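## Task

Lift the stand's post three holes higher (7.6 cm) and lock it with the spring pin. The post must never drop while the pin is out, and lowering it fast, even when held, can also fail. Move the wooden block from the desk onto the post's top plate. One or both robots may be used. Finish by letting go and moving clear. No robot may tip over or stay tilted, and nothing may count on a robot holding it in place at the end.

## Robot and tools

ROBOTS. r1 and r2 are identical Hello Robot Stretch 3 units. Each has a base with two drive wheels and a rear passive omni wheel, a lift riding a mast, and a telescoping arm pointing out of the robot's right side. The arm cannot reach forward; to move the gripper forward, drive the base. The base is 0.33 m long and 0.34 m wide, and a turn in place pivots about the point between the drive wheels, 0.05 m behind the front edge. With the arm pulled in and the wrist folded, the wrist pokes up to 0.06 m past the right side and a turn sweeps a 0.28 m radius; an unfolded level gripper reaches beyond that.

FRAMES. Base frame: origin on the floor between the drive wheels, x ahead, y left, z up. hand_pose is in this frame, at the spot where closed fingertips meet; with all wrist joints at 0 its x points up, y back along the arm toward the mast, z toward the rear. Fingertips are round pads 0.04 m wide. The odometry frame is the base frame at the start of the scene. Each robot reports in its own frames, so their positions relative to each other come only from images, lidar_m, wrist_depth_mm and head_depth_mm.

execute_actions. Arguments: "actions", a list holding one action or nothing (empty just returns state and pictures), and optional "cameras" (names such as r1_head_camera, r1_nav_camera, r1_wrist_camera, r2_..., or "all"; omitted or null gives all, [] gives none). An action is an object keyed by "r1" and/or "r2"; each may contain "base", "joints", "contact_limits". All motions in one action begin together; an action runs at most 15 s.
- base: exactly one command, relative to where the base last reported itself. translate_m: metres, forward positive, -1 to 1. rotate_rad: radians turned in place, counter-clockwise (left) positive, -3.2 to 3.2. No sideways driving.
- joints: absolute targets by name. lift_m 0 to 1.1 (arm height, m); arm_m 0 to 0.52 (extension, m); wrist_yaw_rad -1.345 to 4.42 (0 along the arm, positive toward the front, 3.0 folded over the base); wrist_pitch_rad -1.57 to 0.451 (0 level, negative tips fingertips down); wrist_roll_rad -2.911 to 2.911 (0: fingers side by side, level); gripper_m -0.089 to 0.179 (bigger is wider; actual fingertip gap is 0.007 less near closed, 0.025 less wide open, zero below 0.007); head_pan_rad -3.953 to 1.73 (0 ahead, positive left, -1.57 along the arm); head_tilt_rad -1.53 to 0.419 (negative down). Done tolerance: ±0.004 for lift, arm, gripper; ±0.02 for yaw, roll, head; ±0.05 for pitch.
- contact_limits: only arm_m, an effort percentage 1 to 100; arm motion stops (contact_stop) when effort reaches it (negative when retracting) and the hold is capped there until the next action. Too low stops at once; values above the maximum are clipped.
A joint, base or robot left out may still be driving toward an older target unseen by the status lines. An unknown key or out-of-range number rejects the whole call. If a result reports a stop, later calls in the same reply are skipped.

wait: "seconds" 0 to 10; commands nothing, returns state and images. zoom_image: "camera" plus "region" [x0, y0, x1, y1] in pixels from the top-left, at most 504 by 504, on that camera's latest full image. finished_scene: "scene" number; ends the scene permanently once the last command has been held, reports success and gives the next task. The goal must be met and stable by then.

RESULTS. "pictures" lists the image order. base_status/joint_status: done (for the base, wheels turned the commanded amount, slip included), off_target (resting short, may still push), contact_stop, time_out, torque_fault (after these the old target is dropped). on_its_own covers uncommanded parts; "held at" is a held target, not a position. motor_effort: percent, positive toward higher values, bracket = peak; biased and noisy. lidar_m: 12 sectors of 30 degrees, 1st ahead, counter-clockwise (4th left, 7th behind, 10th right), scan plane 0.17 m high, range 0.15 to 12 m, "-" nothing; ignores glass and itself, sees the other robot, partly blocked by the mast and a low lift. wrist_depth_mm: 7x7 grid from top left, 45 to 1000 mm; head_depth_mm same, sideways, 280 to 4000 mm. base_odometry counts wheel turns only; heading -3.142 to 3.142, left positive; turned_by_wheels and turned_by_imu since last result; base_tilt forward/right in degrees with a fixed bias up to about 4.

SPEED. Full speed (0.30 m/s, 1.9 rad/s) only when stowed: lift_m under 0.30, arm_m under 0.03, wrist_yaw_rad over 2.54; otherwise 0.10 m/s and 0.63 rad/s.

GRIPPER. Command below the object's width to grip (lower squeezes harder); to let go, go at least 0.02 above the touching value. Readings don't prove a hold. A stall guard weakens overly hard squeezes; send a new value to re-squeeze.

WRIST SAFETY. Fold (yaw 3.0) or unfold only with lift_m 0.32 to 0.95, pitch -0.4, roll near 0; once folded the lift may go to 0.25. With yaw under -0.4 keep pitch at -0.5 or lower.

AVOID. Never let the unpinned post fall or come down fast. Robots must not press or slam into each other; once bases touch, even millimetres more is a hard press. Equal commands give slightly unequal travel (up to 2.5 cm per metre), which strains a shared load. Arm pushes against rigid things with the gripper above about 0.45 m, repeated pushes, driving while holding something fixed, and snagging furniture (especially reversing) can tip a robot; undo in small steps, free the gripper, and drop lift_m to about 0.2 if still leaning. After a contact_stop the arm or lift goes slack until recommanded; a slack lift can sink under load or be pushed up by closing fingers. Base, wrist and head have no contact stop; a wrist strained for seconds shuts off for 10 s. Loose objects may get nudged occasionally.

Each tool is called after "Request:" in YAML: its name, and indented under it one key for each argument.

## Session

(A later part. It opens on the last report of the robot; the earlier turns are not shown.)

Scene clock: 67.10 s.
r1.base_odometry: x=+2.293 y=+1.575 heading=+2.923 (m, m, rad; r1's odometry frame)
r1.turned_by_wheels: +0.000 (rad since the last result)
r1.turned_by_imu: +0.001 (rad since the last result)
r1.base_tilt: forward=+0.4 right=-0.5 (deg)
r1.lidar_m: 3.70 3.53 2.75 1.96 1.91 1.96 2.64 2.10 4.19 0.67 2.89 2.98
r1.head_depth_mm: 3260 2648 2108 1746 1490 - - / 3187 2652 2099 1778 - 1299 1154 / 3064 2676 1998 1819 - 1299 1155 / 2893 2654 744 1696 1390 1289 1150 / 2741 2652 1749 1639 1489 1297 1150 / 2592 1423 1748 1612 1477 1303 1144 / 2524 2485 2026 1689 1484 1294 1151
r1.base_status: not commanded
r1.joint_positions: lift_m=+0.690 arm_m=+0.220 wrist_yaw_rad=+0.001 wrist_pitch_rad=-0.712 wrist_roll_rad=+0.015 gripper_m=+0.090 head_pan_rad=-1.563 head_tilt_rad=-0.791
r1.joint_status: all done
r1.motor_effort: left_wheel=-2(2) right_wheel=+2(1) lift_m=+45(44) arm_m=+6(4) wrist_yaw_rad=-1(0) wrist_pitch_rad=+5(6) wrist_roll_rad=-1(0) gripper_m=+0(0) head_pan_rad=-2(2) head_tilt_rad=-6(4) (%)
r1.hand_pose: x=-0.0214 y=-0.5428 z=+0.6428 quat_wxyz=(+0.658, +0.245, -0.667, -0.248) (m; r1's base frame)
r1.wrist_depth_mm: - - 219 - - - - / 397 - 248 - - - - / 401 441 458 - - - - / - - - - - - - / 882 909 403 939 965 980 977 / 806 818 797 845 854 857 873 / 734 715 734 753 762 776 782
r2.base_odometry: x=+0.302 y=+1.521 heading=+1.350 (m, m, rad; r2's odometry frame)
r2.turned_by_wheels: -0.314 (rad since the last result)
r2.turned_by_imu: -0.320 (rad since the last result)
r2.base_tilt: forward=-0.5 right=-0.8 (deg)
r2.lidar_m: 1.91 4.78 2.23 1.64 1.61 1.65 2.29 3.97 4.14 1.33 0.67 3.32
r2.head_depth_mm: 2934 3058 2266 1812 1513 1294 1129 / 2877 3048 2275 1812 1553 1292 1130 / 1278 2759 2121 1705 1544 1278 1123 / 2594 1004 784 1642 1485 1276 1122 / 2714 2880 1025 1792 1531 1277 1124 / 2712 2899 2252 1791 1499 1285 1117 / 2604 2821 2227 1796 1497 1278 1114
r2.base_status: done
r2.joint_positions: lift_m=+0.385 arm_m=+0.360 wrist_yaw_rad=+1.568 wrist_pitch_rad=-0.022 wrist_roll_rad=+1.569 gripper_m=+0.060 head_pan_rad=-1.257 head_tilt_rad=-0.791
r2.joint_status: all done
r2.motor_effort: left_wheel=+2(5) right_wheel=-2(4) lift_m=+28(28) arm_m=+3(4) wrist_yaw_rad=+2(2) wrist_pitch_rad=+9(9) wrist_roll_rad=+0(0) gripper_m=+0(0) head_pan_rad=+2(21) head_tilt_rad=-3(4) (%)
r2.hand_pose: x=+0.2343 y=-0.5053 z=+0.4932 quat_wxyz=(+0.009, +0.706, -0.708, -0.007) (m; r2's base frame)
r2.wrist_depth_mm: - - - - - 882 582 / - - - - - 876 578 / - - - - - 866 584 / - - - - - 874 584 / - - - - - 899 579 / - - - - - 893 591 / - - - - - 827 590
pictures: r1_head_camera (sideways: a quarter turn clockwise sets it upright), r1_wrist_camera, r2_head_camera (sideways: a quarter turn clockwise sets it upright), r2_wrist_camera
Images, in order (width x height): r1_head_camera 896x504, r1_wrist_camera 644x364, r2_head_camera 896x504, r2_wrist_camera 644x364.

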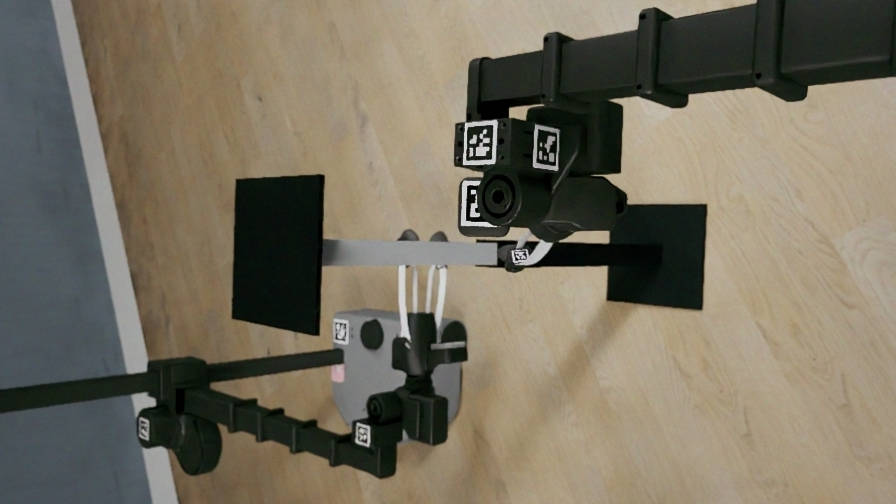

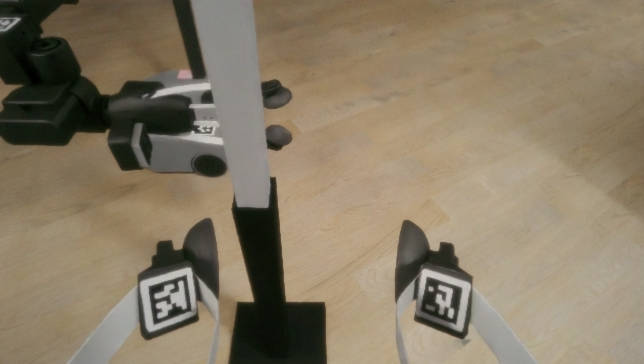

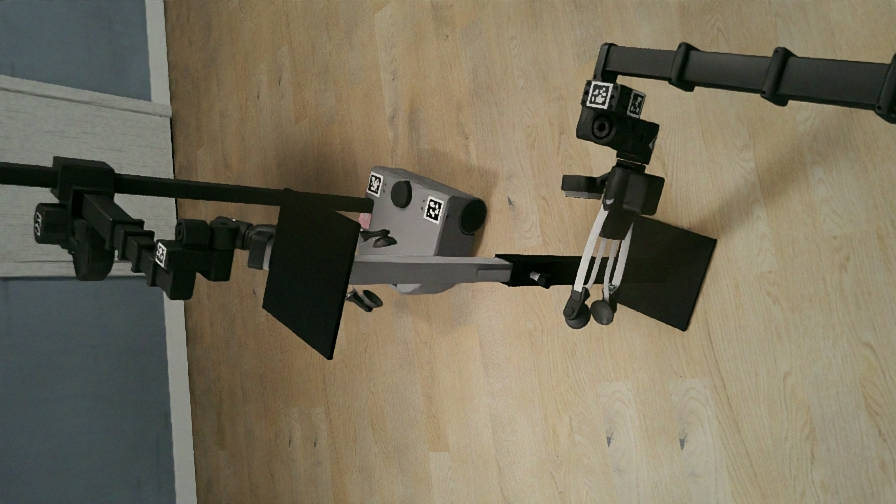

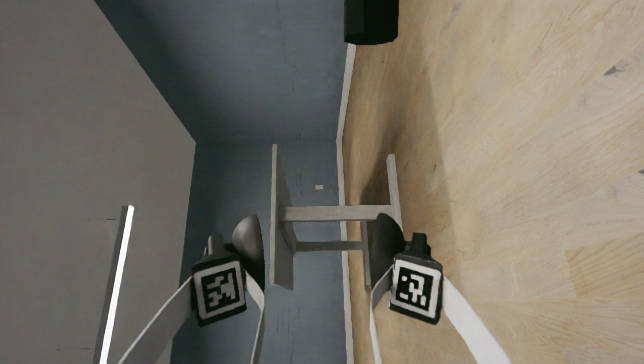

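Request:
execute_actions:
  actions:
    - {"r1":{"base":{"translate_m":0.045}},"r2":{"joints":{"arm_m":0.43}}}
  cameras: ["r1_wrist_camera","r2_head_camera","r2_wrist_camera"]

Scene clock: 71.57 s.
r1.base_odometry: x=+2.249 y=+1.585 heading=+2.923 (m, m, rad; r1's odometry frame)
r1.turned_by_wheels: +0.000 (rad since the last result)
r1.turned_by_imu: +0.001 (rad since the last result)
r1.base_tilt: forward=+0.5 right=-0.4 (deg)
r1.lidar_m: 3.65 3.47 2.78 1.99 1.93 1.98 2.67 2.13 4.18 0.67 2.86 2.95
r1.head_depth_mm: 3245 2688 2113 1747 1491 - - / 3124 2659 2048 1787 - 1296 1151 / 3034 2667 745 1798 - 1294 1149 / 2907 2627 744 1700 1461 1289 1151 / 2751 2561 1789 1603 1483 1294 1154 / 2539 1424 1719 1041 1487 1296 1148 / 2487 2613 2103 1702 1477 1291 1149
r1.base_status: done
r1.joint_positions: lift_m=+0.690 arm_m=+0.220 wrist_yaw_rad=+0.001 wrist_pitch_rad=-0.712 wrist_roll_rad=+0.015 gripper_m=+0.090 head_pan_rad=-1.563 head_tilt_rad=-0.791
r1.joint_status: not commanded
r1.motor_effort: left_wheel=-2(3) right_wheel=+1(6) lift_m=+44(44) arm_m=+7(6) wrist_yaw_rad=+0(1) wrist_pitch_rad=+5(5) wrist_roll_rad=+0(0) gripper_m=+0(0) head_pan_rad=-2(2) head_tilt_rad=-4(5) (%)
r1.hand_pose: x=-0.0214 y=-0.5428 z=+0.6428 quat_wxyz=(+0.658, +0.245, -0.667, -0.248) (m; r1's base frame)
r1.wrist_depth_mm: 441 - - 219 - - - / 354 - - - - - - / 350 396 949 - - - - / 356 401 - - - - - / 875 918 920 885 981 959 979 / 811 802 832 823 848 870 863 / 750 725 743 731 757 773 778
r2.base_odometry: x=+0.302 y=+1.521 heading=+1.350 (m, m, rad; r2's odometry frame)
r2.turned_by_wheels: +0.000 (rad since the last result)
r2.turned_by_imu: +0.000 (rad since the last result)
r2.base_tilt: forward=-0.6 right=-0.7 (deg)
r2.lidar_m: 1.91 4.81 2.22 1.64 1.60 1.65 2.29 3.98 4.14 1.32 0.67 3.34
r2.head_depth_mm: 2934 3045 2301 1827 1561 1295 1129 / 2892 3027 2271 1810 1508 1290 1129 / 1258 1519 2105 1678 1550 1289 1123 / 2669 1037 782 1617 1425 1279 1121 / 2715 2945 2039 1788 1495 1279 1123 / 2673 2852 2231 1784 1495 1277 1119 / 2612 2793 2250 1788 1487 1276 1118
r2.base_status: not commanded
r2.joint_positions: lift_m=+0.385 arm_m=+0.430 wrist_yaw_rad=+1.568 wrist_pitch_rad=-0.022 wrist_roll_rad=+1.569 gripper_m=+0.060 head_pan_rad=-1.257 head_tilt_rad=-0.791
r2.joint_status: all done
r2.motor_effort: left_wheel=+0(1) right_wheel=-1(2) lift_m=+28(27) arm_m=+3(4) wrist_yaw_rad=+1(1) wrist_pitch_rad=+9(9) wrist_roll_rad=+0(0) gripper_m=+0(1) head_pan_rad=+1(1) head_tilt_rad=-4(4) (%)
r2.hand_pose: x=+0.2343 y=-0.5753 z=+0.4932 quat_wxyz=(+0.009, +0.706, -0.708, -0.007) (m; r2's base frame)
r2.wrist_depth_mm: - 122 122 118 119 120 121 / 123 124 124 121 122 123 124 / - - - - - 760 556 / - - - - - 864 584 / - - - - - 891 578 / - - - - - 886 582 / - - - - - 825 594
pictures: r1_wrist_camera, r2_head_camera (sideways: a quarter turn clockwise sets it upright), r2_wrist_camera
Images, in order (width x height): r1_wrist_camera 644x364, r2_head_camera 896x504, r2_wrist_camera 644x364.

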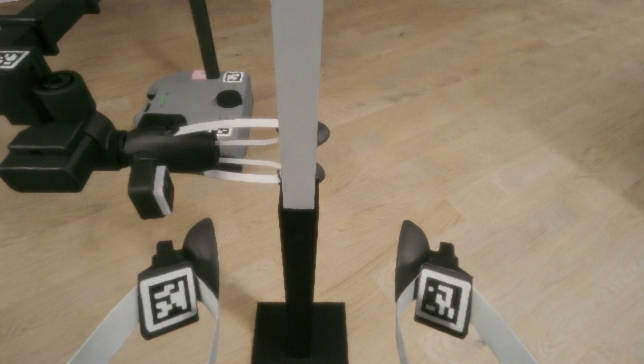

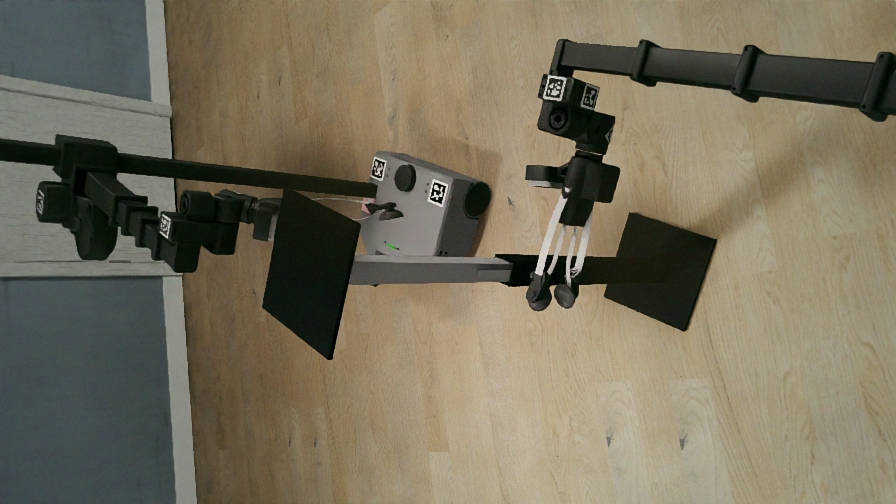

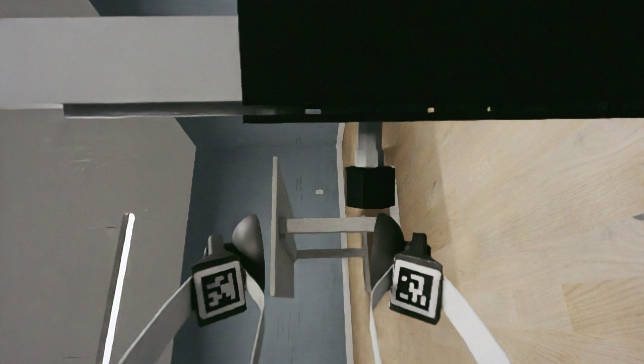

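Request:
execute_actions:
  actions:
    - {"r1":{"base":{"translate_m":0.006}},"r2":{"joints":{"lift_m":0.364}}}
  cameras: []

Request:
execute_actions:
  actions:
    - {"r1":{"joints":{"arm_m":0.365}},"r2":{"joints":{"arm_m":0.455},"contact_limits":{"arm_m":16}}}
  cameras: ["r1_wrist_camera","r2_head_camera","r2_wrist_camera"]

Scene clock: 75.90 s.
r1.base_odometry: x=+2.243 y=+1.586 heading=+2.923 (m, m, rad; r1's odometry frame)
r1.turned_by_wheels: +0.000 (rad since the last result)
r1.turned_by_imu: +0.001 (rad since the last result)
r1.base_tilt: forward=+0.5 right=-0.7 (deg)
r1.lidar_m: 3.63 3.49 2.79 1.99 1.93 1.99 2.68 2.13 4.16 0.67 2.86 2.94
r1.head_depth_mm: 3228 2675 2129 1744 1489 - - / 3120 2660 2067 1785 - 1304 1153 / 3051 2640 745 1784 - 1287 1148 / 2867 2667 745 1701 1451 1290 1153 / 2739 2450 1783 1612 1486 1291 1152 / 2581 1428 1691 1030 1478 1297 1152 / 2525 2601 2100 1693 1484 1293 1155
r1.base_status: done
r1.joint_positions: lift_m=+0.690 arm_m=+0.220 wrist_yaw_rad=+0.001 wrist_pitch_rad=-0.712 wrist_roll_rad=+0.015 gripper_m=+0.090 head_pan_rad=-1.563 head_tilt_rad=-0.791
r1.joint_status: not commanded
r1.motor_effort: left_wheel=-2(4) right_wheel=+2(6) lift_m=+44(45) arm_m=+6(7) wrist_yaw_rad=+0(2) wrist_pitch_rad=+5(5) wrist_roll_rad=+0(0) gripper_m=+0(0) head_pan_rad=-2(2) head_tilt_rad=-4(5) (%)
r1.hand_pose: x=-0.0214 y=-0.5428 z=+0.6428 quat_wxyz=(+0.658, +0.245, -0.667, -0.248) (m; r1's base frame)
r1.wrist_depth_mm: 487 - - 219 - - - / 367 - - - - - - / 359 440 - - - - - / 362 412 967 981 - - - / 900 894 922 915 988 948 980 / 808 819 827 810 824 855 866 / 733 736 735 742 758 774 777
r2.base_odometry: x=+0.302 y=+1.521 heading=+1.350 (m, m, rad; r2's odometry frame)
r2.turned_by_wheels: +0.000 (rad since the last result)
r2.turned_by_imu: +0.000 (rad since the last result)
r2.base_tilt: forward=-0.4 right=-0.8 (deg)
r2.lidar_m: 1.91 4.79 2.23 1.64 1.61 1.66 2.29 3.98 4.16 1.32 0.67 3.32
r2.head_depth_mm: 2957 3082 2275 1815 1542 1294 1131 / 2890 3071 2290 1807 1570 1292 1150 / 1247 1483 2050 1672 1547 1291 1127 / 2675 2617 780 1629 1390 1265 1124 / 2694 2907 2018 1783 1505 1286 1118 / 2674 2838 2236 1777 1494 1279 1119 / 2596 2837 2213 1791 1487 1279 1118
r2.base_status: not commanded
r2.joint_positions: lift_m=+0.364 arm_m=+0.430 wrist_yaw_rad=+1.568 wrist_pitch_rad=-0.022 wrist_roll_rad=+1.569 gripper_m=+0.060 head_pan_rad=-1.257 head_tilt_rad=-0.791
r2.joint_status: all done
r2.motor_effort: left_wheel=+1(2) right_wheel=-2(2) lift_m=+16(25) arm_m=+3(3) wrist_yaw_rad=+1(1) wrist_pitch_rad=+9(9) wrist_roll_rad=+0(0) gripper_m=+1(0) head_pan_rad=+1(2) head_tilt_rad=-4(4) (%)
r2.hand_pose: x=+0.2343 y=-0.5753 z=+0.4730 quat_wxyz=(+0.009, +0.706, -0.708, -0.007) (m; r2's base frame)
r2.wrist_depth_mm: - 122 118 118 119 120 121 / 124 124 120 121 122 123 124 / - - - 143 - 728 533 / - - - 146 - 833 563 / - - - - - 846 555 / - - - - - 844 566 / - - - - - 786 568
pictures: none
No camera images: the call's "cameras" was empty. Leave "cameras" out to get every camera's image.

Scene clock: 78.23 s.
r1.base_odometry: x=+2.243 y=+1.586 heading=+2.923 (m, m, rad; r1's odometry frame)
r1.turned_by_wheels: +0.000 (rad since the last result)
r1.turned_by_imu: +0.000 (rad since the last result)
r1.base_tilt: forward=+0.4 right=-0.6 (deg)
r1.lidar_m: 3.65 3.49 2.80 1.99 1.93 1.98 2.68 2.13 4.16 0.67 2.86 2.95
r1.head_depth_mm: 3214 2661 2121 1740 1521 - - / 3128 2660 2109 - 1489 1301 1152 / 3048 2667 721 1622 1484 1284 1154 / 2875 2638 744 1727 1458 1283 1148 / 2710 2494 1783 1606 1477 1303 1152 / 2554 1435 1682 1007 1489 1293 1152 / 2498 2652 2097 1697 1485 1297 1152
r1.base_status: not commanded
r1.joint_positions: lift_m=+0.690 arm_m=+0.365 wrist_yaw_rad=+0.001 wrist_pitch_rad=-0.712 wrist_roll_rad=+0.015 gripper_m=+0.090 head_pan_rad=-1.563 head_tilt_rad=-0.791
r1.joint_status: all done
r1.motor_effort: left_wheel=-2(2) right_wheel=+2(1) lift_m=+44(45) arm_m=+6(3) wrist_yaw_rad=+0(0) wrist_pitch_rad=+5(5) wrist_roll_rad=+0(0) gripper_m=+1(0) head_pan_rad=-2(2) head_tilt_rad=-5(4) (%)
r1.hand_pose: x=-0.0214 y=-0.6877 z=+0.6427 quat_wxyz=(+0.658, +0.245, -0.667, -0.248) (m; r1's base frame)
r1.wrist_depth_mm: 470 - 65 64 - - - / - - 75 72 - - - / - - 920 82 - - - / - 906 852 96 - - - / 889 938 905 120 995 945 984 / 295 297 295 161 822 870 866 / 720 716 726 225 772 781 772
r2.base_odometry: x=+0.302 y=+1.521 heading=+1.350 (m, m, rad; r2's odometry frame)
r2.turned_by_wheels: +0.000 (rad since the last result)
r2.turned_by_imu: +0.000 (rad since the last result)
r2.base_tilt: forward=-0.4 right=-0.9 (deg)
r2.lidar_m: 1.91 4.79 2.23 1.64 1.60 1.65 2.29 3.97 4.13 1.32 0.67 3.32
r2.head_depth_mm: 2979 3068 2274 1822 1555 1295 1127 / 2862 3028 2267 1817 1472 1295 1144 / 1241 2763 2118 1667 1449 1288 1123 / 2688 952 779 1602 1416 1272 1122 / 2693 2938 2040 1758 1488 1282 1119 / 2638 2876 2227 1798 1497 1280 1116 / 2599 2836 2227 1789 1490 1277 1120
r2.base_status: not commanded
r2.joint_positions: lift_m=+0.364 arm_m=+0.455 wrist_yaw_rad=+1.568 wrist_pitch_rad=-0.022 wrist_roll_rad=+1.569 gripper_m=+0.060 head_pan_rad=-1.257 head_tilt_rad=-0.791
r2.joint_status: all done
r2.motor_effort: left_wheel=+1(1) right_wheel=-1(1) lift_m=+16(16) arm_m=+3(3) wrist_yaw_rad=+1(1) wrist_pitch_rad=+8(9) wrist_roll_rad=+0(0) gripper_m=+0(1) head_pan_rad=+3(2) head_tilt_rad=-6(4) (%)
r2.contact_limits: arm_m 16 (drawing in: default 26, maximum 43; extending or still: default 36, maximum 59)
r2.hand_pose: x=+0.2343 y=-0.6003 z=+0.4730 quat_wxyz=(+0.009, +0.706, -0.708, -0.007) (m; r2's base frame)
r2.wrist_depth_mm: - - - - - 820 553 / - - 121 122 123 124 124 / 126 127 123 124 125 126 127 / - - 129 128 142 144 140 / - - - - - 839 562 / - - - - - 855 564 / - - - - - 791 573
pictures: r1_wrist_camera, r2_head_camera (sideways: a quarter turn clockwise sets it upright), r2_wrist_camera
Images, in order (width x height): r1_wrist_camera 644x364, r2_head_camera 896x504, r2_wrist_camera 644x364.

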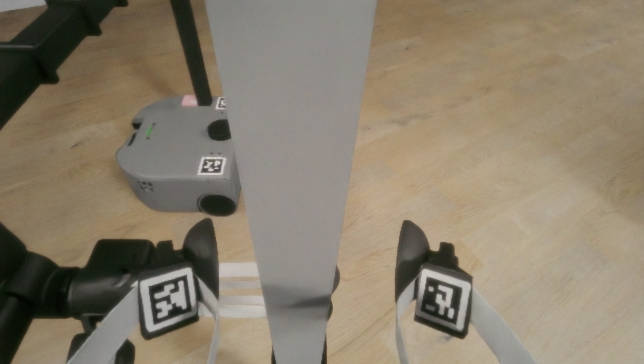

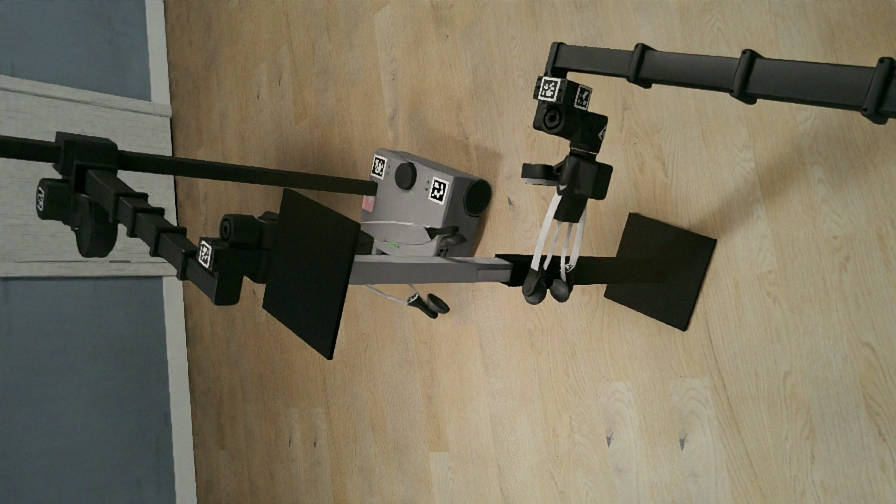

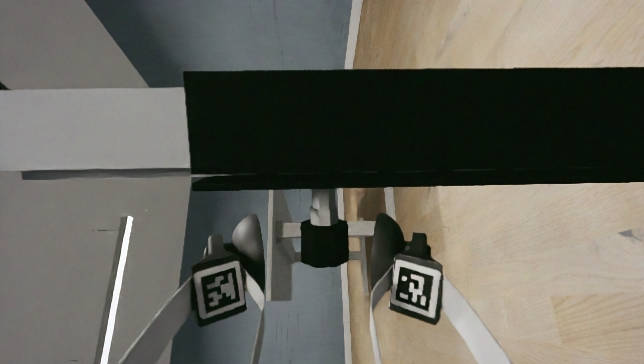

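Request:
execute_actions:
  actions:
    - {"r1":{"joints":{"gripper_m":-0.023,"arm_m":0.37}},"r2":{"joints":{"arm_m":0.462},"contact_limits":{"arm_m":16}}}
  cameras: []

Request:
execute_actions:
  actions:
    - {"r1":{"joints":{"lift_m":0.6925}}}
  cameras: ["r1_wrist_camera","r2_head_camera","r2_wrist_camera"]

Scene clock: 83.60 s.
r1.base_odometry: x=+2.243 y=+1.586 heading=+2.924 (m, m, rad; r1's odometry frame)
r1.turned_by_wheels: +0.000 (rad since the last result)
r1.turned_by_imu: +0.001 (rad since the last result)
r1.base_tilt: forward=+0.4 right=-0.7 (deg)
r1.lidar_m: 3.66 3.49 2.79 1.99 1.94 1.99 2.69 2.14 4.18 0.67 2.85 2.94
r1.head_depth_mm: 3280 2667 2108 1749 1522 - - / 3138 2662 2103 - 1492 1292 1153 / 3026 2614 716 1623 1493 1290 1148 / 2898 2645 739 1726 1452 1289 1152 / 2713 2455 1786 1597 1491 1298 1150 / 2604 1424 1690 1012 1487 1299 1151 / 2508 2628 2092 1684 1488 1290 1150
r1.base_status: not commanded
r1.joint_positions: lift_m=+0.690 arm_m=+0.370 wrist_yaw_rad=+0.009 wrist_pitch_rad=-0.706 wrist_roll_rad=+0.015 gripper_m=-0.022 head_pan_rad=-1.563 head_tilt_rad=-0.791
r1.joint_status: all done
r1.motor_effort: left_wheel=+3(3) right_wheel=-9(9) lift_m=+45(44) arm_m=-1(6) wrist_yaw_rad=-5(6) wrist_pitch_rad=+2(5) wrist_roll_rad=-1(0) gripper_m=-21(96) head_pan_rad=-2(2) head_tilt_rad=-4(5) (%)
r1.hand_pose: x=-0.0200 y=-0.6944 z=+0.6439 quat_wxyz=(+0.660, +0.246, -0.667, -0.244) (m; r1's base frame)
r1.wrist_depth_mm: 475 - 58 57 - - - / 432 - 68 64 - - - / - - 920 74 - - - / - 878 837 86 - - - / 883 927 902 103 939 967 991 / 293 293 - 129 851 864 854 / 292 295 732 184 758 769 779
r2.base_odometry: x=+0.302 y=+1.521 heading=+1.350 (m, m, rad; r2's odometry frame)
r2.turned_by_wheels: +0.000 (rad since the last result)
r2.turned_by_imu: +0.000 (rad since the last result)
r2.base_tilt: forward=-0.6 right=-0.9 (deg)
r2.lidar_m: 1.91 4.80 2.23 1.65 1.61 1.66 2.28 3.96 4.14 1.32 0.67 3.32
r2.head_depth_mm: 3005 3092 2286 1821 1555 1293 1133 / 2879 3084 2255 1809 1479 1293 1152 / 1243 2801 2112 1670 1427 1293 1126 / 2686 980 781 1634 1438 1278 1121 / 2709 2936 2032 1797 1493 1282 1122 / 2664 2854 2232 1781 1490 1276 1113 / 2584 2818 2238 1796 1489 1276 1117
r2.base_status: not commanded
r2.joint_positions: lift_m=+0.364 arm_m=+0.462 wrist_yaw_rad=+1.568 wrist_pitch_rad=-0.022 wrist_roll_rad=+1.569 gripper_m=+0.060 head_pan_rad=-1.257 head_tilt_rad=-0.791
r2.joint_status: all done
r2.motor_effort: left_wheel=+1(1) right_wheel=-2(2) lift_m=+16(16) arm_m=+3(3) wrist_yaw_rad=+1(1) wrist_pitch_rad=+8(8) wrist_roll_rad=+0(0) gripper_m=+0(0) head_pan_rad=+3(2) head_tilt_rad=-4(4) (%)
r2.contact_limits: arm_m 16 (drawing in: default 26, maximum 43; extending or still: default 36, maximum 59)
r2.hand_pose: x=+0.2343 y=-0.6073 z=+0.4730 quat_wxyz=(+0.009, +0.706, -0.708, -0.007) (m; r2's base frame)
r2.wrist_depth_mm: - - - - - 818 553 / - - - - - 728 499 / 126 127 123 124 125 126 126 / 139 130 126 127 128 129 130 / - - - - - 846 569 / - - - - - 852 568 / - - - - - 796 564
pictures: none
No camera images: the call's "cameras" was empty. Leave "cameras" out to get every camera's image.

Scene clock: 84.10 s.
r1.base_odometry: x=+2.243 y=+1.586 heading=+2.924 (m, m, rad; r1's odometry frame)
r1.turned_by_wheels: +0.000 (rad since the last result)
r1.turned_by_imu: +0.000 (rad since the last result)
r1.base_tilt: forward=+0.4 right=-0.6 (deg)
r1.lidar_m: 3.66 3.50 2.79 1.98 1.94 1.99 2.69 2.14 4.18 0.67 2.86 2.95
r1.head_depth_mm: 3249 2633 2119 1754 1509 - - / 3147 2632 2100 - 1473 1298 1153 / 3001 2662 715 1626 1487 1288 1152 / 2868 2633 742 1717 1453 1286 1152 / 2723 2460 1793 1610 1492 1301 1153 / 2565 1434 1681 1012 1490 1291 1148 / 2463 2607 2077 1703 1480 1292 1150
r1.base_status: not commanded
r1.joint_positions: lift_m=+0.692 arm_m=+0.370 wrist_yaw_rad=+0.009 wrist_pitch_rad=-0.710 wrist_roll_rad=+0.015 gripper_m=-0.022 head_pan_rad=-1.563 head_tilt_rad=-0.791
r1.joint_status: all done
r1.motor_effort: left_wheel=+4(4) right_wheel=-10(11) lift_m=+56(56) arm_m=-4(2) wrist_yaw_rad=-5(5) wrist_pitch_rad=+4(4) wrist_roll_rad=+0(0) gripper_m=-20(22) head_pan_rad=-1(2) head_tilt_rad=-4(4) (%)
r1.hand_pose: x=-0.0201 y=-0.6938 z=+0.6452 quat_wxyz=(+0.659, +0.247, -0.667, -0.245) (m; r1's base frame)
r1.wrist_depth_mm: 477 - 58 57 - - - / 427 - 68 65 - - - / - - 888 74 - - - / - 891 855 86 - - - / 885 916 912 104 953 948 989 / 295 295 - 130 874 850 882 / 295 293 737 187 751 782 782
r2.base_odometry: x=+0.302 y=+1.521 heading=+1.350 (m, m, rad; r2's odometry frame)
r2.turned_by_wheels: +0.000 (rad since the last result)
r2.turned_by_imu: +0.000 (rad since the last result)
r2.base_tilt: forward=-0.6 right=-0.8 (deg)
r2.lidar_m: 1.92 4.80 2.23 1.65 1.60 1.65 2.29 3.97 4.15 1.32 0.67 3.30
r2.head_depth_mm: 2971 3048 2267 1818 1551 1292 1133 / 2875 3049 2254 1818 1478 1296 1153 / 1243 2756 2107 1676 1433 1284 1126 / 2685 982 776 1624 1430 1272 1127 / 2741 2934 2023 1807 1494 1277 1120 / 2678 2869 2245 1797 1495 1278 1119 / 2597 2802 2233 1786 1488 1282 1115
r2.base_status: not commanded
r2.joint_positions: lift_m=+0.364 arm_m=+0.462 wrist_yaw_rad=+1.568 wrist_pitch_rad=-0.022 wrist_roll_rad=+1.569 gripper_m=+0.060 head_pan_rad=-1.257 head_tilt_rad=-0.791
r2.joint_status: not commanded
r2.motor_effort: left_wheel=+1(1) right_wheel=-1(2) lift_m=+16(16) arm_m=+3(3) wrist_yaw_rad=+1(1) wrist_pitch_rad=+9(9) wrist_roll_rad=+0(0) gripper_m=+1(1) head_pan_rad=+3(2) head_tilt_rad=-3(3) (%)
r2.hand_pose: x=+0.2343 y=-0.6073 z=+0.4730 quat_wxyz=(+0.009, +0.706, -0.708, -0.007) (m; r2's base frame)
r2.wrist_depth_mm: - - - - - 813 547 / - - - - - 718 509 / 126 127 123 124 124 126 127 / 139 130 126 127 128 129 130 / - - - - - 824 563 / - - - - - 839 561 / - - - - - 781 561
pictures: r1_wrist_camera, r2_head_camera (sideways: a quarter turn clockwise sets it upright), r2_wrist_camera
Images, in order (width x height): r1_wrist_camera 644x364, r2_head_camera 896x504, r2_wrist_camera 644x364.

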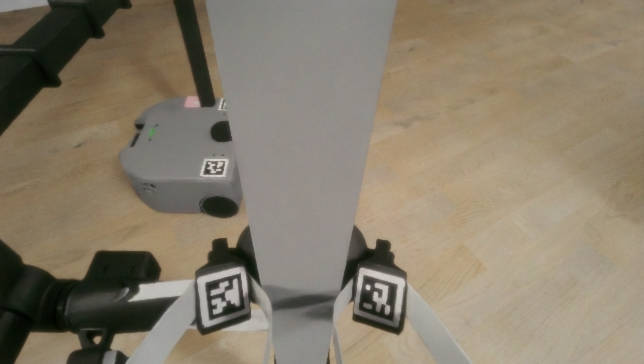

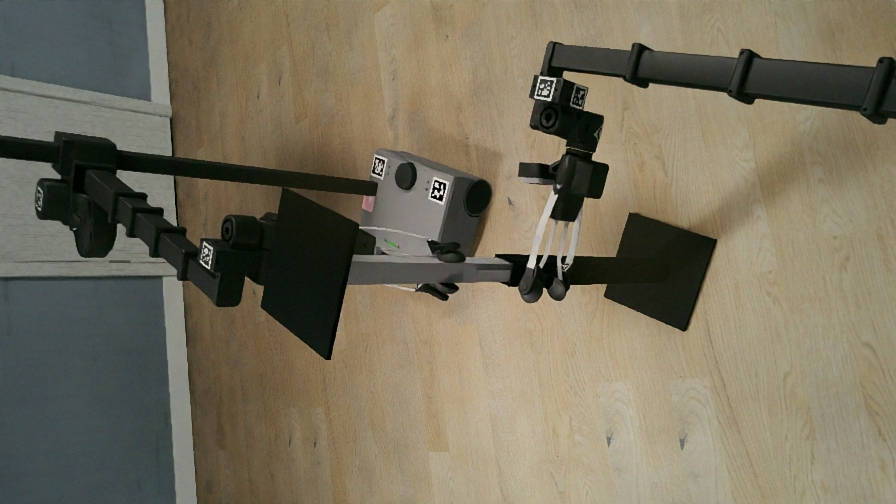

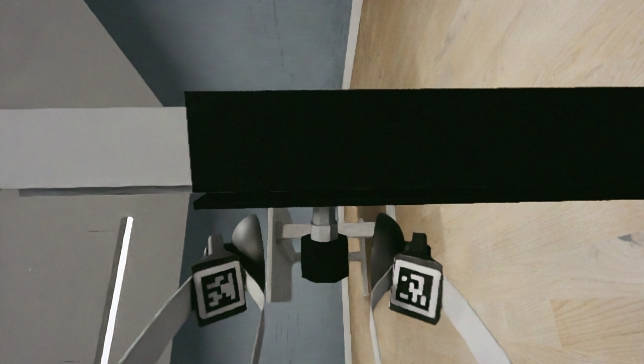

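Request:
execute_actions:
  actions:
    - {"r1":{"base":{"translate_m":0.003},"joints":{"lift_m":0.6935}},"r2":{"joints":{"gripper_m":-0.085}}}
  cameras: ["r2_wrist_camera"]

Request:
execute_actions:
  actions:
    - {"r2":{"joints":{"arm_m":0.424},"contact_limits":{"arm_m":40}}}
  cameras: ["r2_wrist_camera"]

Request:
execute_actions:
  actions:
    - {"r1":{"joints":{"lift_m":0.706}}}
  cameras: ["r2_wrist_camera"]

Request:
execute_actions:
  actions:
    - {"r1":{"joints":{"lift_m":0.758}},"r2":{"joints":{"arm_m":0.405,"gripper_m":-0.08},"contact_limits":{"arm_m":40}}}
  cameras: ["r2_wrist_camera"]

Request:
execute_actions:
  actions:
    - {"r2":{"joints":{"gripper_m":0.06}}}
  cameras: ["r2_wrist_camera","r1_wrist_camera","r2_head_camera"]

Scene clock: 90.70 s.
r1.base_odometry: x=+2.240 y=+1.587 heading=+2.924 (m, m, rad; r1's odometry frame)
r1.turned_by_wheels: +0.000 (rad since the last result)
r1.turned_by_imu: +0.001 (rad since the last result)
r1.base_tilt: forward=+0.5 right=-0.4 (deg)
r1.lidar_m: 3.64 3.49 2.78 1.99 1.94 1.98 2.69 2.14 4.16 0.67 2.86 2.94
r1.head_depth_mm: 3253 2630 2116 1746 1504 - - / 3127 2662 2079 - 1469 1298 1154 / 3027 2652 715 1620 1454 1292 1149 / 2873 2656 740 1724 1456 1288 1153 / 2724 2458 1805 1590 1482 1300 1151 / 2593 1429 1729 1001 1483 1294 1154 / 2502 2629 2104 1692 1471 1293 1151
r1.base_status: done
r1.joint_positions: lift_m=+0.693 arm_m=+0.370 wrist_yaw_rad=+0.005 wrist_pitch_rad=-0.712 wrist_roll_rad=+0.015 gripper_m=-0.022 head_pan_rad=-1.563 head_tilt_rad=-0.791
r1.joint_status: all done
r1.motor_effort: left_wheel=+1(7) right_wheel=-3(6) lift_m=+57(59) arm_m=-4(4) wrist_yaw_rad=-3(7) wrist_pitch_rad=+5(6) wrist_roll_rad=+0(0) gripper_m=-20(21) head_pan_rad=-2(2) head_tilt_rad=-5(4) (%)
r1.hand_pose: x=-0.0206 y=-0.6934 z=+0.6457 quat_wxyz=(+0.659, +0.247, -0.667, -0.247) (m; r1's base frame)
r1.wrist_depth_mm: 470 - 60 57 - - - / 428 - 903 64 - - - / - 988 887 74 - - - / - 910 853 86 - - - / 889 928 924 104 942 966 954 / 295 295 - 131 860 866 894 / 712 294 742 188 747 785 787
r2.base_odometry: x=+0.302 y=+1.521 heading=+1.352 (m, m, rad; r2's odometry frame)
r2.turned_by_wheels: +0.002 (rad since the last result)
r2.turned_by_imu: +0.004 (rad since the last result)
r2.base_tilt: forward=-0.4 right=-0.8 (deg)
r2.lidar_m: 1.91 4.78 2.23 1.64 1.60 1.66 2.30 3.97 4.14 1.32 0.67 3.32
r2.head_depth_mm: 2969 3060 2274 1812 1553 1289 1129 / 2865 2996 2293 1803 1469 1293 1151 / 1248 2786 2130 1666 1435 1287 1126 / 2706 977 779 1634 1415 1278 1127 / 2699 2933 2033 1793 1490 1278 1123 / 2679 2861 2231 1776 1489 1276 1119 / 2598 2818 2232 1784 1479 1274 1120
r2.base_status: not commanded
r2.joint_positions: lift_m=+0.364 arm_m=+0.462 wrist_yaw_rad=+1.564 wrist_pitch_rad=-0.023 wrist_roll_rad=+1.569 gripper_m=-0.083 head_pan_rad=-1.257 head_tilt_rad=-0.791
r2.joint_status: all done
r2.on_its_own: left_wheel is at rest, and its effort (+22) is outside its rest range (-18 to +18); right_wheel is at rest, and its effort (-39) is outside its rest range (-18 to +18)
r2.motor_effort: left_wheel=+22(22) right_wheel=-39(38) lift_m=+18(18) arm_m=+2(3) wrist_yaw_rad=+6(6) wrist_pitch_rad=+9(12) wrist_roll_rad=+0(0) gripper_m=-38(100) head_pan_rad=+3(2) head_tilt_rad=-4(5) (%)
r2.hand_pose: x=+0.2342 y=-0.6084 z=+0.4728 quat_wxyz=(+0.009, +0.705, -0.709, -0.008) (m; r2's base frame)
r2.wrist_depth_mm: - - - - - 824 557 / - - - - - 720 504 / 122 123 118 120 121 121 123 / 135 126 122 123 124 125 126 / - - - 145 - 827 565 / - - - - - 845 564 / - - - - - 843 565
pictures: r2_wrist_camera
Images, in order (width x height): r2_wrist_camera 644x364.

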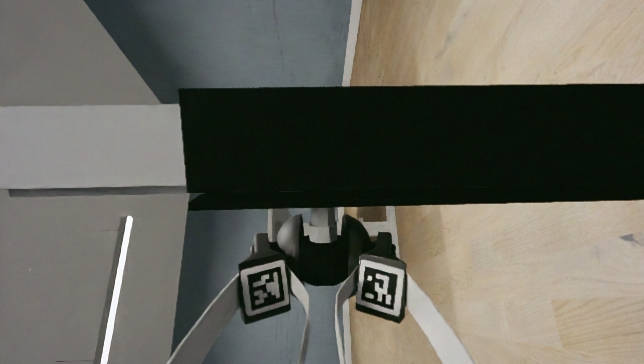

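Scene clock: 92.13 s.
r1.base_odometry: x=+2.240 y=+1.587 heading=+2.924 (m, m, rad; r1's odometry frame)
r1.turned_by_wheels: +0.000 (rad since the last result)
r1.turned_by_imu: +0.000 (rad since the last result)
r1.base_tilt: forward=+0.5 right=-0.6 (deg)
r1.lidar_m: 3.62 3.49 2.79 1.99 1.94 1.98 2.68 2.13 4.16 0.67 2.85 2.95
r1.head_depth_mm: 3249 2645 2098 1743 1507 - - / 3161 2673 2150 - 1476 1295 1155 / 3040 2645 712 1632 1460 1284 1155 / 2877 2665 1982 1745 1462 1286 1154 / 2713 2470 1789 1604 1486 1295 1153 / 2587 1427 1733 1031 1482 1293 1154 / 2490 2634 2089 1733 1478 1295 1147
r1.base_status: not commanded
r1.joint_positions: lift_m=+0.693 arm_m=+0.370 wrist_yaw_rad=+0.005 wrist_pitch_rad=-0.705 wrist_roll_rad=+0.015 gripper_m=-0.022 head_pan_rad=-1.563 head_tilt_rad=-0.791
r1.joint_status: not commanded
r1.motor_effort: left_wheel=+1(1) right_wheel=-3(4) lift_m=+51(57) arm_m=-4(4) wrist_yaw_rad=-4(3) wrist_pitch_rad=+2(5) wrist_roll_rad=+0(0) gripper_m=-18(20) head_pan_rad=-2(2) head_tilt_rad=-3(4) (%)
r1.hand_pose: x=-0.0207 y=-0.6947 z=+0.6472 quat_wxyz=(+0.659, +0.244, -0.667, -0.245) (m; r1's base frame)
r1.wrist_depth_mm: 479 - 60 57 - - - / 421 - 919 64 - - - / - - 901 73 - - - / - 880 864 86 - - - / 321 902 921 103 965 986 974 / 309 308 - 128 867 850 883 / 717 285 738 185 766 775 784
r2.base_odometry: x=+0.302 y=+1.521 heading=+1.351 (m, m, rad; r2's odometry frame)
r2.turned_by_wheels: -0.001 (rad since the last result)
r2.turned_by_imu: -0.002 (rad since the last result)
r2.base_tilt: forward=-0.4 right=-0.7 (deg)
r2.lidar_m: 1.91 4.78 2.23 1.64 1.60 1.65 2.29 3.96 4.17 1.32 0.67 3.30
r2.head_depth_mm: 2987 3040 2277 1810 1548 1293 1126 / 2889 3065 2271 1808 1573 1294 1155 / 1250 2781 2101 1664 1533 1286 1127 / 2723 988 771 1615 1409 1274 1116 / 2774 2924 2040 1783 1497 1276 1124 / 2668 2874 2233 1791 1489 1279 1116 / 2610 2827 2239 1773 1490 1283 1111
r2.base_status: not commanded
r2.joint_positions: lift_m=+0.364 arm_m=+0.425 wrist_yaw_rad=+1.473 wrist_pitch_rad=-0.024 wrist_roll_rad=+1.569 gripper_m=-0.077 head_pan_rad=-1.257 head_tilt_rad=-0.791
r2.joint_status: all done
r2.on_its_own: gripper_m is held at -0.078, not at your -0.085, by its stall guard, which is still easing; right_wheel is at rest, and its effort (-19) is outside its rest range (-18 to +18); arm_m is at rest, and its effort (-15) is outside its rest range (-14 to +14); wrist_yaw_rad is at rest, and its effort (+100) is outside its rest range (-12 to +12)
r2.motor_effort: left_wheel=+7(22) right_wheel=-19(41) lift_m=+18(18) arm_m=-15(14) wrist_yaw_rad=+100(100) wrist_pitch_rad=+9(9) wrist_roll_rad=+0(0) gripper_m=-35(38) head_pan_rad=+2(3) head_tilt_rad=-4(4) (%)
r2.contact_limits: arm_m 40 (drawing in: default 26, maximum 43; extending or still: default 36, maximum 59)
r2.hand_pose: x=+0.2330 y=-0.5952 z=+0.4725 quat_wxyz=(+0.009, +0.672, -0.741, -0.008) (m; r2's base frame)
r2.wrist_depth_mm: - - - - - 807 549 / - 133 128 129 130 131 132 / 132 132 129 130 131 132 133 / - - - - - 779 537 / - - - 145 - 833 560 / - - - - - 843 558 / - - - - - 850 559
pictures: r2_wrist_camera
Images, in order (width x height): r2_wrist_camera 644x364.

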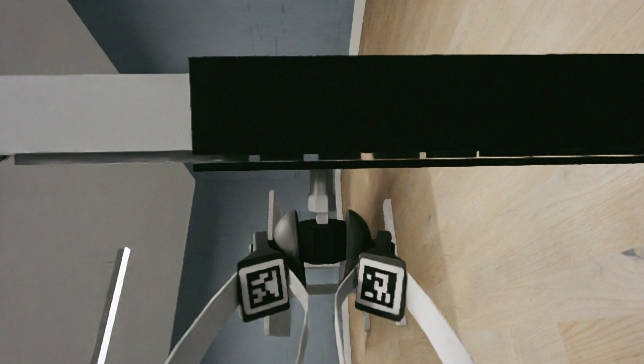

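Scene clock: 93.20 s.
r1.base_odometry: x=+2.240 y=+1.587 heading=+2.924 (m, m, rad; r1's odometry frame)
r1.turned_by_wheels: +0.000 (rad since the last result)
r1.turned_by_imu: +0.000 (rad since the last result)
r1.base_tilt: forward=+0.5 right=-0.6 (deg)
r1.lidar_m: 3.65 3.49 2.79 1.99 1.94 1.99 2.69 2.14 4.18 0.67 2.86 2.95
r1.head_depth_mm: 3272 2672 2101 1773 1518 - - / 3116 2639 2138 - 1494 1296 1147 / 2997 2638 707 1661 1458 1286 1152 / 2890 2639 1925 1743 1467 1292 1147 / 2705 2452 1784 1599 1486 1295 1149 / 2579 1430 1745 1029 1479 1290 1148 / 2497 2612 2078 1734 1480 1302 1147
r1.base_status: not commanded
r1.joint_positions: lift_m=+0.705 arm_m=+0.370 wrist_yaw_rad=+0.005 wrist_pitch_rad=-0.712 wrist_roll_rad=+0.015 gripper_m=-0.022 head_pan_rad=-1.563 head_tilt_rad=-0.791
r1.joint_status: all done
r1.motor_effort: left_wheel=+1(1) right_wheel=-4(5) lift_m=+56(58) arm_m=-4(4) wrist_yaw_rad=-3(3) wrist_pitch_rad=+5(6) wrist_roll_rad=+0(0) gripper_m=-19(21) head_pan_rad=-1(2) head_tilt_rad=-4(4) (%)
r1.hand_pose: x=-0.0207 y=-0.6934 z=+0.6583 quat_wxyz=(+0.659, +0.247, -0.667, -0.247) (m; r1's base frame)
r1.wrist_depth_mm: 487 - 60 57 - - - / 427 - 925 64 - - - / - - 917 74 - - - / - 904 865 86 - - - / 325 897 918 104 964 966 - / 316 318 - 130 886 883 880 / 725 295 756 189 761 787 790
r2.base_odometry: x=+0.302 y=+1.521 heading=+1.351 (m, m, rad; r2's odometry frame)
r2.turned_by_wheels: +0.000 (rad since the last result)
r2.turned_by_imu: +0.001 (rad since the last result)
r2.base_tilt: forward=-0.5 right=-0.8 (deg)
r2.lidar_m: 1.91 4.80 2.23 1.64 1.60 1.65 2.29 3.98 4.14 1.32 0.67 3.30
r2.head_depth_mm: 2967 3106 2256 1807 1549 1291 1129 / 2854 3043 2243 1815 1594 1293 1147 / 1238 2801 2110 1672 1538 1282 1124 / 2714 897 755 1625 1428 1271 1125 / 2744 2921 2046 1794 1489 1278 1125 / 2666 2863 2241 1788 1495 1278 1118 / 2643 2821 2226 1784 1495 1269 1110
r2.base_status: not commanded
r2.joint_positions: lift_m=+0.364 arm_m=+0.424 wrist_yaw_rad=+1.448 wrist_pitch_rad=-0.025 wrist_roll_rad=+1.569 gripper_m=-0.070 head_pan_rad=-1.257 head_tilt_rad=-0.791
r2.joint_status: not commanded
r2.on_its_own: wrist_yaw_rad is held at +1.456, not at your +1.570, by its stall guard, which is not easing now; gripper_m is held at -0.071, not at your -0.085, by its stall guard, which is still easing; right_wheel is at rest, and its effort (-21) is outside its rest range (-18 to +18)
r2.motor_effort: left_wheel=+12(12) right_wheel=-21(22) lift_m=+18(18) arm_m=-6(15) wrist_yaw_rad=+8(100) wrist_pitch_rad=+10(10) wrist_roll_rad=+0(0) gripper_m=-33(36) head_pan_rad=+3(2) head_tilt_rad=-5(5) (%)
r2.hand_pose: x=+0.2323 y=-0.6008 z=+0.4723 quat_wxyz=(+0.009, +0.662, -0.749, -0.009) (m; r2's base frame)
r2.wrist_depth_mm: - - - - - 823 547 / - - 129 130 132 132 133 / 133 134 130 131 132 133 134 / - - - - - 723 536 / - - - 146 - 849 561 / - - - - - 831 563 / - - - - - 845 559
pictures: r2_wrist_camera
Images, in order (width x height): r2_wrist_camera 644x364.

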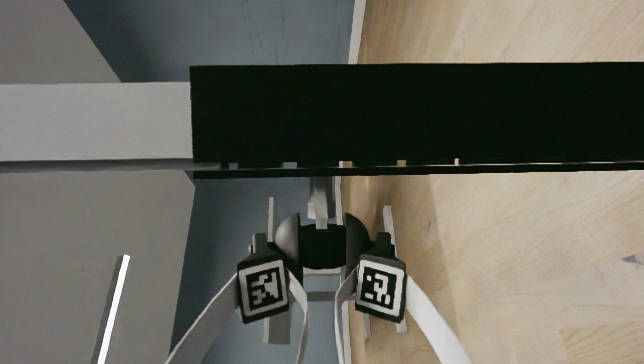

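Scene clock: 95.37 s.
r1.base_odometry: x=+2.240 y=+1.587 heading=+2.924 (m, m, rad; r1's odometry frame)
r1.turned_by_wheels: +0.000 (rad since the last result)
r1.turned_by_imu: +0.022 (rad since the last result)
r1.base_tilt: forward=-0.3 right=+0.7 (deg)
r1.lidar_m: 3.64 3.48 2.73 1.98 1.95 2.00 2.74 2.13 4.05 0.66 1.22 2.96
r1.head_depth_mm: 3204 2532 2101 1773 - - - / 3092 2545 - 1664 1470 1287 1141 / 2976 2576 - 1631 1440 1281 1146 / 2836 2549 1805 1680 1439 1288 1147 / 2683 2308 1747 1580 1466 1289 1154 / 2593 1414 1661 1040 1473 1290 1148 / 2485 2574 2058 1717 1469 1289 1152
r1.base_status: not commanded
r1.joint_positions: lift_m=+0.757 arm_m=+0.371 wrist_yaw_rad=-0.001 wrist_pitch_rad=-0.811 wrist_roll_rad=+0.015 gripper_m=-0.016 head_pan_rad=-1.563 head_tilt_rad=-0.791
r1.joint_status: all done
r1.on_its_own: gripper_m is held at -0.017, not at your -0.023, by its stall guard, which is not easing now; wrist_pitch_rad is at rest, and its effort (+51) is outside its rest range (-20 to +32)
r1.motor_effort: left_wheel=+0(1) right_wheel=-1(8) lift_m=+67(72) arm_m=-8(9) wrist_yaw_rad=+1(2) wrist_pitch_rad=+51(54) wrist_roll_rad=+0(0) gripper_m=-20(22) head_pan_rad=-2(2) head_tilt_rad=-4(4) (%)
r1.hand_pose: x=-0.0217 y=-0.6744 z=+0.6931 quat_wxyz=(+0.645, +0.277, -0.654, -0.282) (m; r1's base frame)
r1.wrist_depth_mm: 467 - 48 47 - - - / 419 - 57 55 - - - / - 947 70 64 - - - / 325 972 930 79 - - - / 323 358 399 101 941 945 945 / 785 576 - 140 860 841 868 / 752 733 757 274 772 789 791
r2.base_odometry: x=+0.302 y=+1.521 heading=+1.351 (m, m, rad; r2's odometry frame)
r2.turned_by_wheels: +0.000 (rad since the last result)
r2.turned_by_imu: +0.000 (rad since the last result)
r2.base_tilt: forward=-0.5 right=-0.8 (deg)
r2.lidar_m: 1.91 4.79 2.22 1.65 1.60 1.66 2.28 3.97 4.15 1.32 0.67 3.31
r2.head_depth_mm: 2992 3083 2289 1820 1559 1286 1127 / 2877 3054 2272 1816 1589 1295 1141 / 1184 2772 2115 1672 1579 1292 1122 / 2617 832 759 970 1394 1278 1129 / 2705 2894 2016 1782 1492 1277 1125 / 2662 2839 2233 1792 1489 1279 1122 / 2609 2831 2233 1780 1485 1285 1118
r2.base_status: not commanded
r2.joint_positions: lift_m=+0.364 arm_m=+0.405 wrist_yaw_rad=+1.373 wrist_pitch_rad=-0.025 wrist_roll_rad=+1.569 gripper_m=-0.071 head_pan_rad=-1.257 head_tilt_rad=-0.791
r2.joint_status: gripper_m off_target (ended at -0.071, target -0.080); the others done
r2.on_its_own: wrist_yaw_rad is held at +1.372, not at your +1.570, by its stall guard, which is not easing now; gripper_m is held at -0.070, not at your -0.080, by its stall guard, which is still easing; right_wheel is at rest, and its effort (-19) is outside its rest range (-18 to +18)
r2.motor_effort: left_wheel=+10(14) right_wheel=-19(29) lift_m=+18(18) arm_m=-5(13) wrist_yaw_rad=-2(77) wrist_pitch_rad=+10(10) wrist_roll_rad=+0(0) gripper_m=-6(86) head_pan_rad=+2(3) head_tilt_rad=-4(4) (%)
r2.contact_limits: arm_m 40 (drawing in: default 26, maximum 43; extending or still: default 36, maximum 59)
r2.hand_pose: x=+0.2292 y=-0.6007 z=+0.4722 quat_wxyz=(+0.009, +0.634, -0.774, -0.009) (m; r2's base frame)
r2.wrist_depth_mm: - - - - - 814 549 / - - 138 139 140 142 143 / 140 141 137 138 140 141 143 / - - - 156 - 729 542 / - - - 148 - 816 556 / - - - - - 837 560 / - - - - - 834 557
pictures: r2_wrist_camera
Images, in order (width x height): r2_wrist_camera 644x364.

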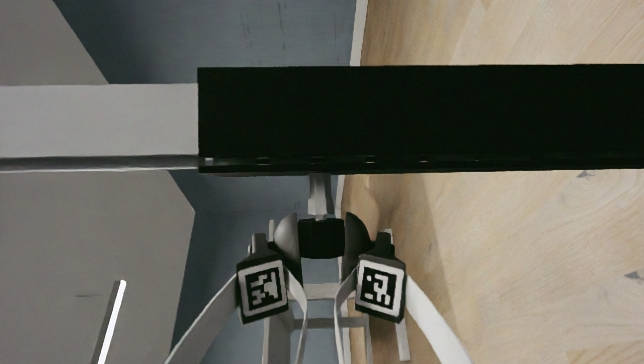

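Scene clock: 97.13 s.
r1.base_odometry: x=+2.240 y=+1.587 heading=+2.924 (m, m, rad; r1's odometry frame)
r1.turned_by_wheels: +0.000 (rad since the last result)
r1.turned_by_imu: +0.000 (rad since the last result)
r1.base_tilt: forward=-0.3 right=+0.6 (deg)
r1.lidar_m: 3.60 3.50 2.73 1.98 1.94 2.00 2.73 2.13 4.05 0.66 1.22 2.96
r1.head_depth_mm: 3184 2545 2094 1775 - - - / 3063 2551 - 1675 1468 1285 1148 / 2938 2547 - 1636 1442 1272 1144 / 2844 2544 1787 1674 1436 1287 1148 / 2695 2292 1753 1582 1466 1294 1146 / 2556 1415 1659 1041 1465 1288 1151 / 2497 2525 2051 1710 1464 1287 1149
r1.base_status: not commanded
r1.joint_positions: lift_m=+0.757 arm_m=+0.371 wrist_yaw_rad=-0.001 wrist_pitch_rad=-0.811 wrist_roll_rad=+0.015 gripper_m=-0.016 head_pan_rad=-1.563 head_tilt_rad=-0.791
r1.joint_status: not commanded
r1.on_its_own: gripper_m is held at -0.017, not at your -0.023, by its stall guard, which is not easing now; wrist_pitch_rad is at rest, and its effort (+51) is outside its rest range (-20 to +32)
r1.motor_effort: left_wheel=+0(0) right_wheel=-1(1) lift_m=+68(67) arm_m=-8(9) wrist_yaw_rad=+1(0) wrist_pitch_rad=+51(51) wrist_roll_rad=+0(0) gripper_m=-20(20) head_pan_rad=-2(2) head_tilt_rad=-4(5) (%)
r1.hand_pose: x=-0.0217 y=-0.6744 z=+0.6931 quat_wxyz=(+0.645, +0.277, -0.654, -0.282) (m; r1's base frame)
r1.wrist_depth_mm: 448 - 48 47 - - - / 429 - 57 55 - - - / - 948 70 65 - - - / 324 960 921 79 - - - / 324 358 369 101 930 933 937 / 792 365 - 140 866 859 875 / 754 753 761 275 769 810 784
r2.base_odometry: x=+0.302 y=+1.521 heading=+1.350 (m, m, rad; r2's odometry frame)
r2.turned_by_wheels: -0.001 (rad since the last result)
r2.turned_by_imu: -0.001 (rad since the last result)
r2.base_tilt: forward=-0.4 right=-0.8 (deg)
r2.lidar_m: 1.91 4.79 2.23 1.64 1.61 1.65 2.28 3.97 4.15 1.32 0.67 3.30
r2.head_depth_mm: 2944 3046 2263 1825 1540 1293 1134 / 2892 3050 2257 1818 1583 1284 1137 / 1190 2752 2106 1681 1579 1289 1125 / 2594 830 758 984 1402 1276 1127 / 2785 2818 2046 1789 1499 1284 1123 / 2642 2855 2275 1793 1488 1280 1120 / 2604 2835 2258 1784 1482 1276 1124
r2.base_status: not commanded
r2.joint_positions: lift_m=+0.364 arm_m=+0.405 wrist_yaw_rad=+1.369 wrist_pitch_rad=-0.023 wrist_roll_rad=+1.569 gripper_m=+0.060 head_pan_rad=-1.257 head_tilt_rad=-0.791
r2.joint_status: all done
r2.on_its_own: wrist_yaw_rad is held at +1.372, not at your +1.570, by its stall guard, which is not easing now
r2.motor_effort: left_wheel=+0(11) right_wheel=+0(19) lift_m=+18(18) arm_m=-3(5) wrist_yaw_rad=+3(3) wrist_pitch_rad=+9(11) wrist_roll_rad=+0(0) gripper_m=+0(77) head_pan_rad=+2(2) head_tilt_rad=-5(4) (%)
r2.hand_pose: x=+0.2291 y=-0.6014 z=+0.4727 quat_wxyz=(+0.008, +0.632, -0.775, -0.009) (m; r2's base frame)
r2.wrist_depth_mm: - - - - - 805 551 / - - 141 142 142 144 145 / 143 144 140 141 142 143 144 / - - - 173 - 727 506 / - - - - - 829 564 / - - - - - 844 571 / - - - - - 797 566
pictures: r1_wrist_camera, r2_head_camera (sideways: a quarter turn clockwise sets it upright), r2_wrist_camera
Images, in order (width x height): r1_wrist_camera 644x364, r2_head_camera 896x504, r2_wrist_camera 644x364.

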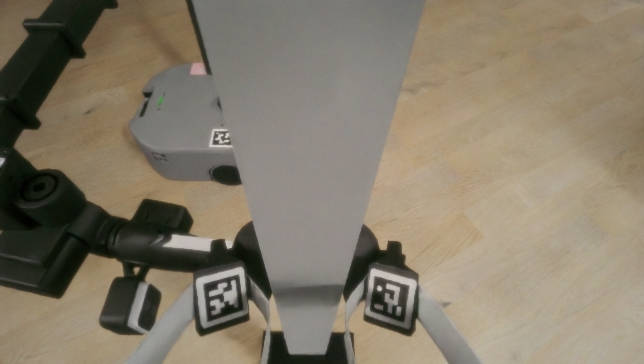

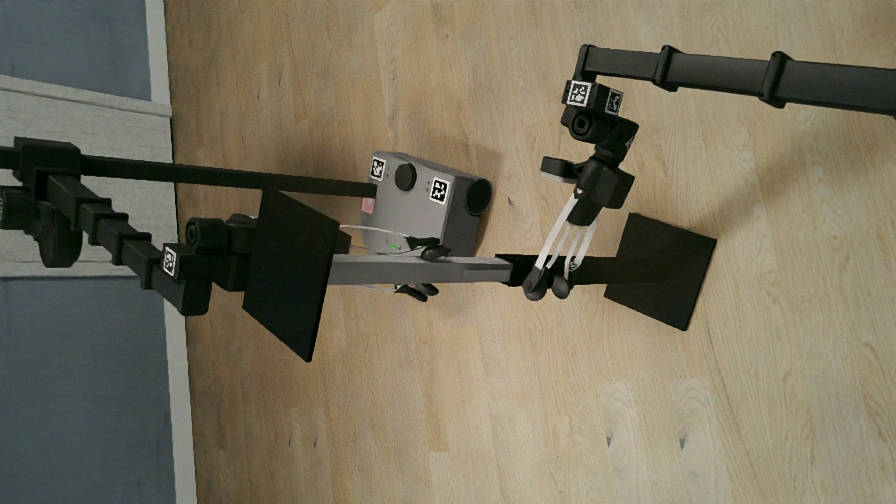

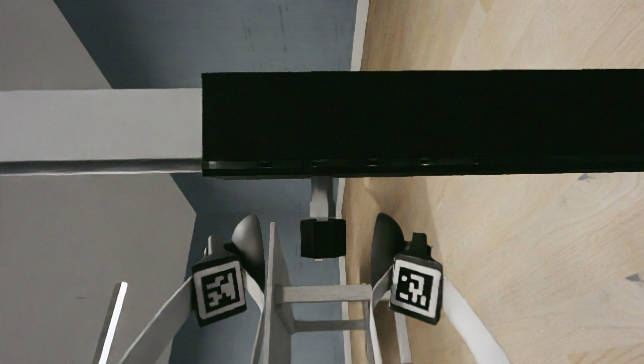

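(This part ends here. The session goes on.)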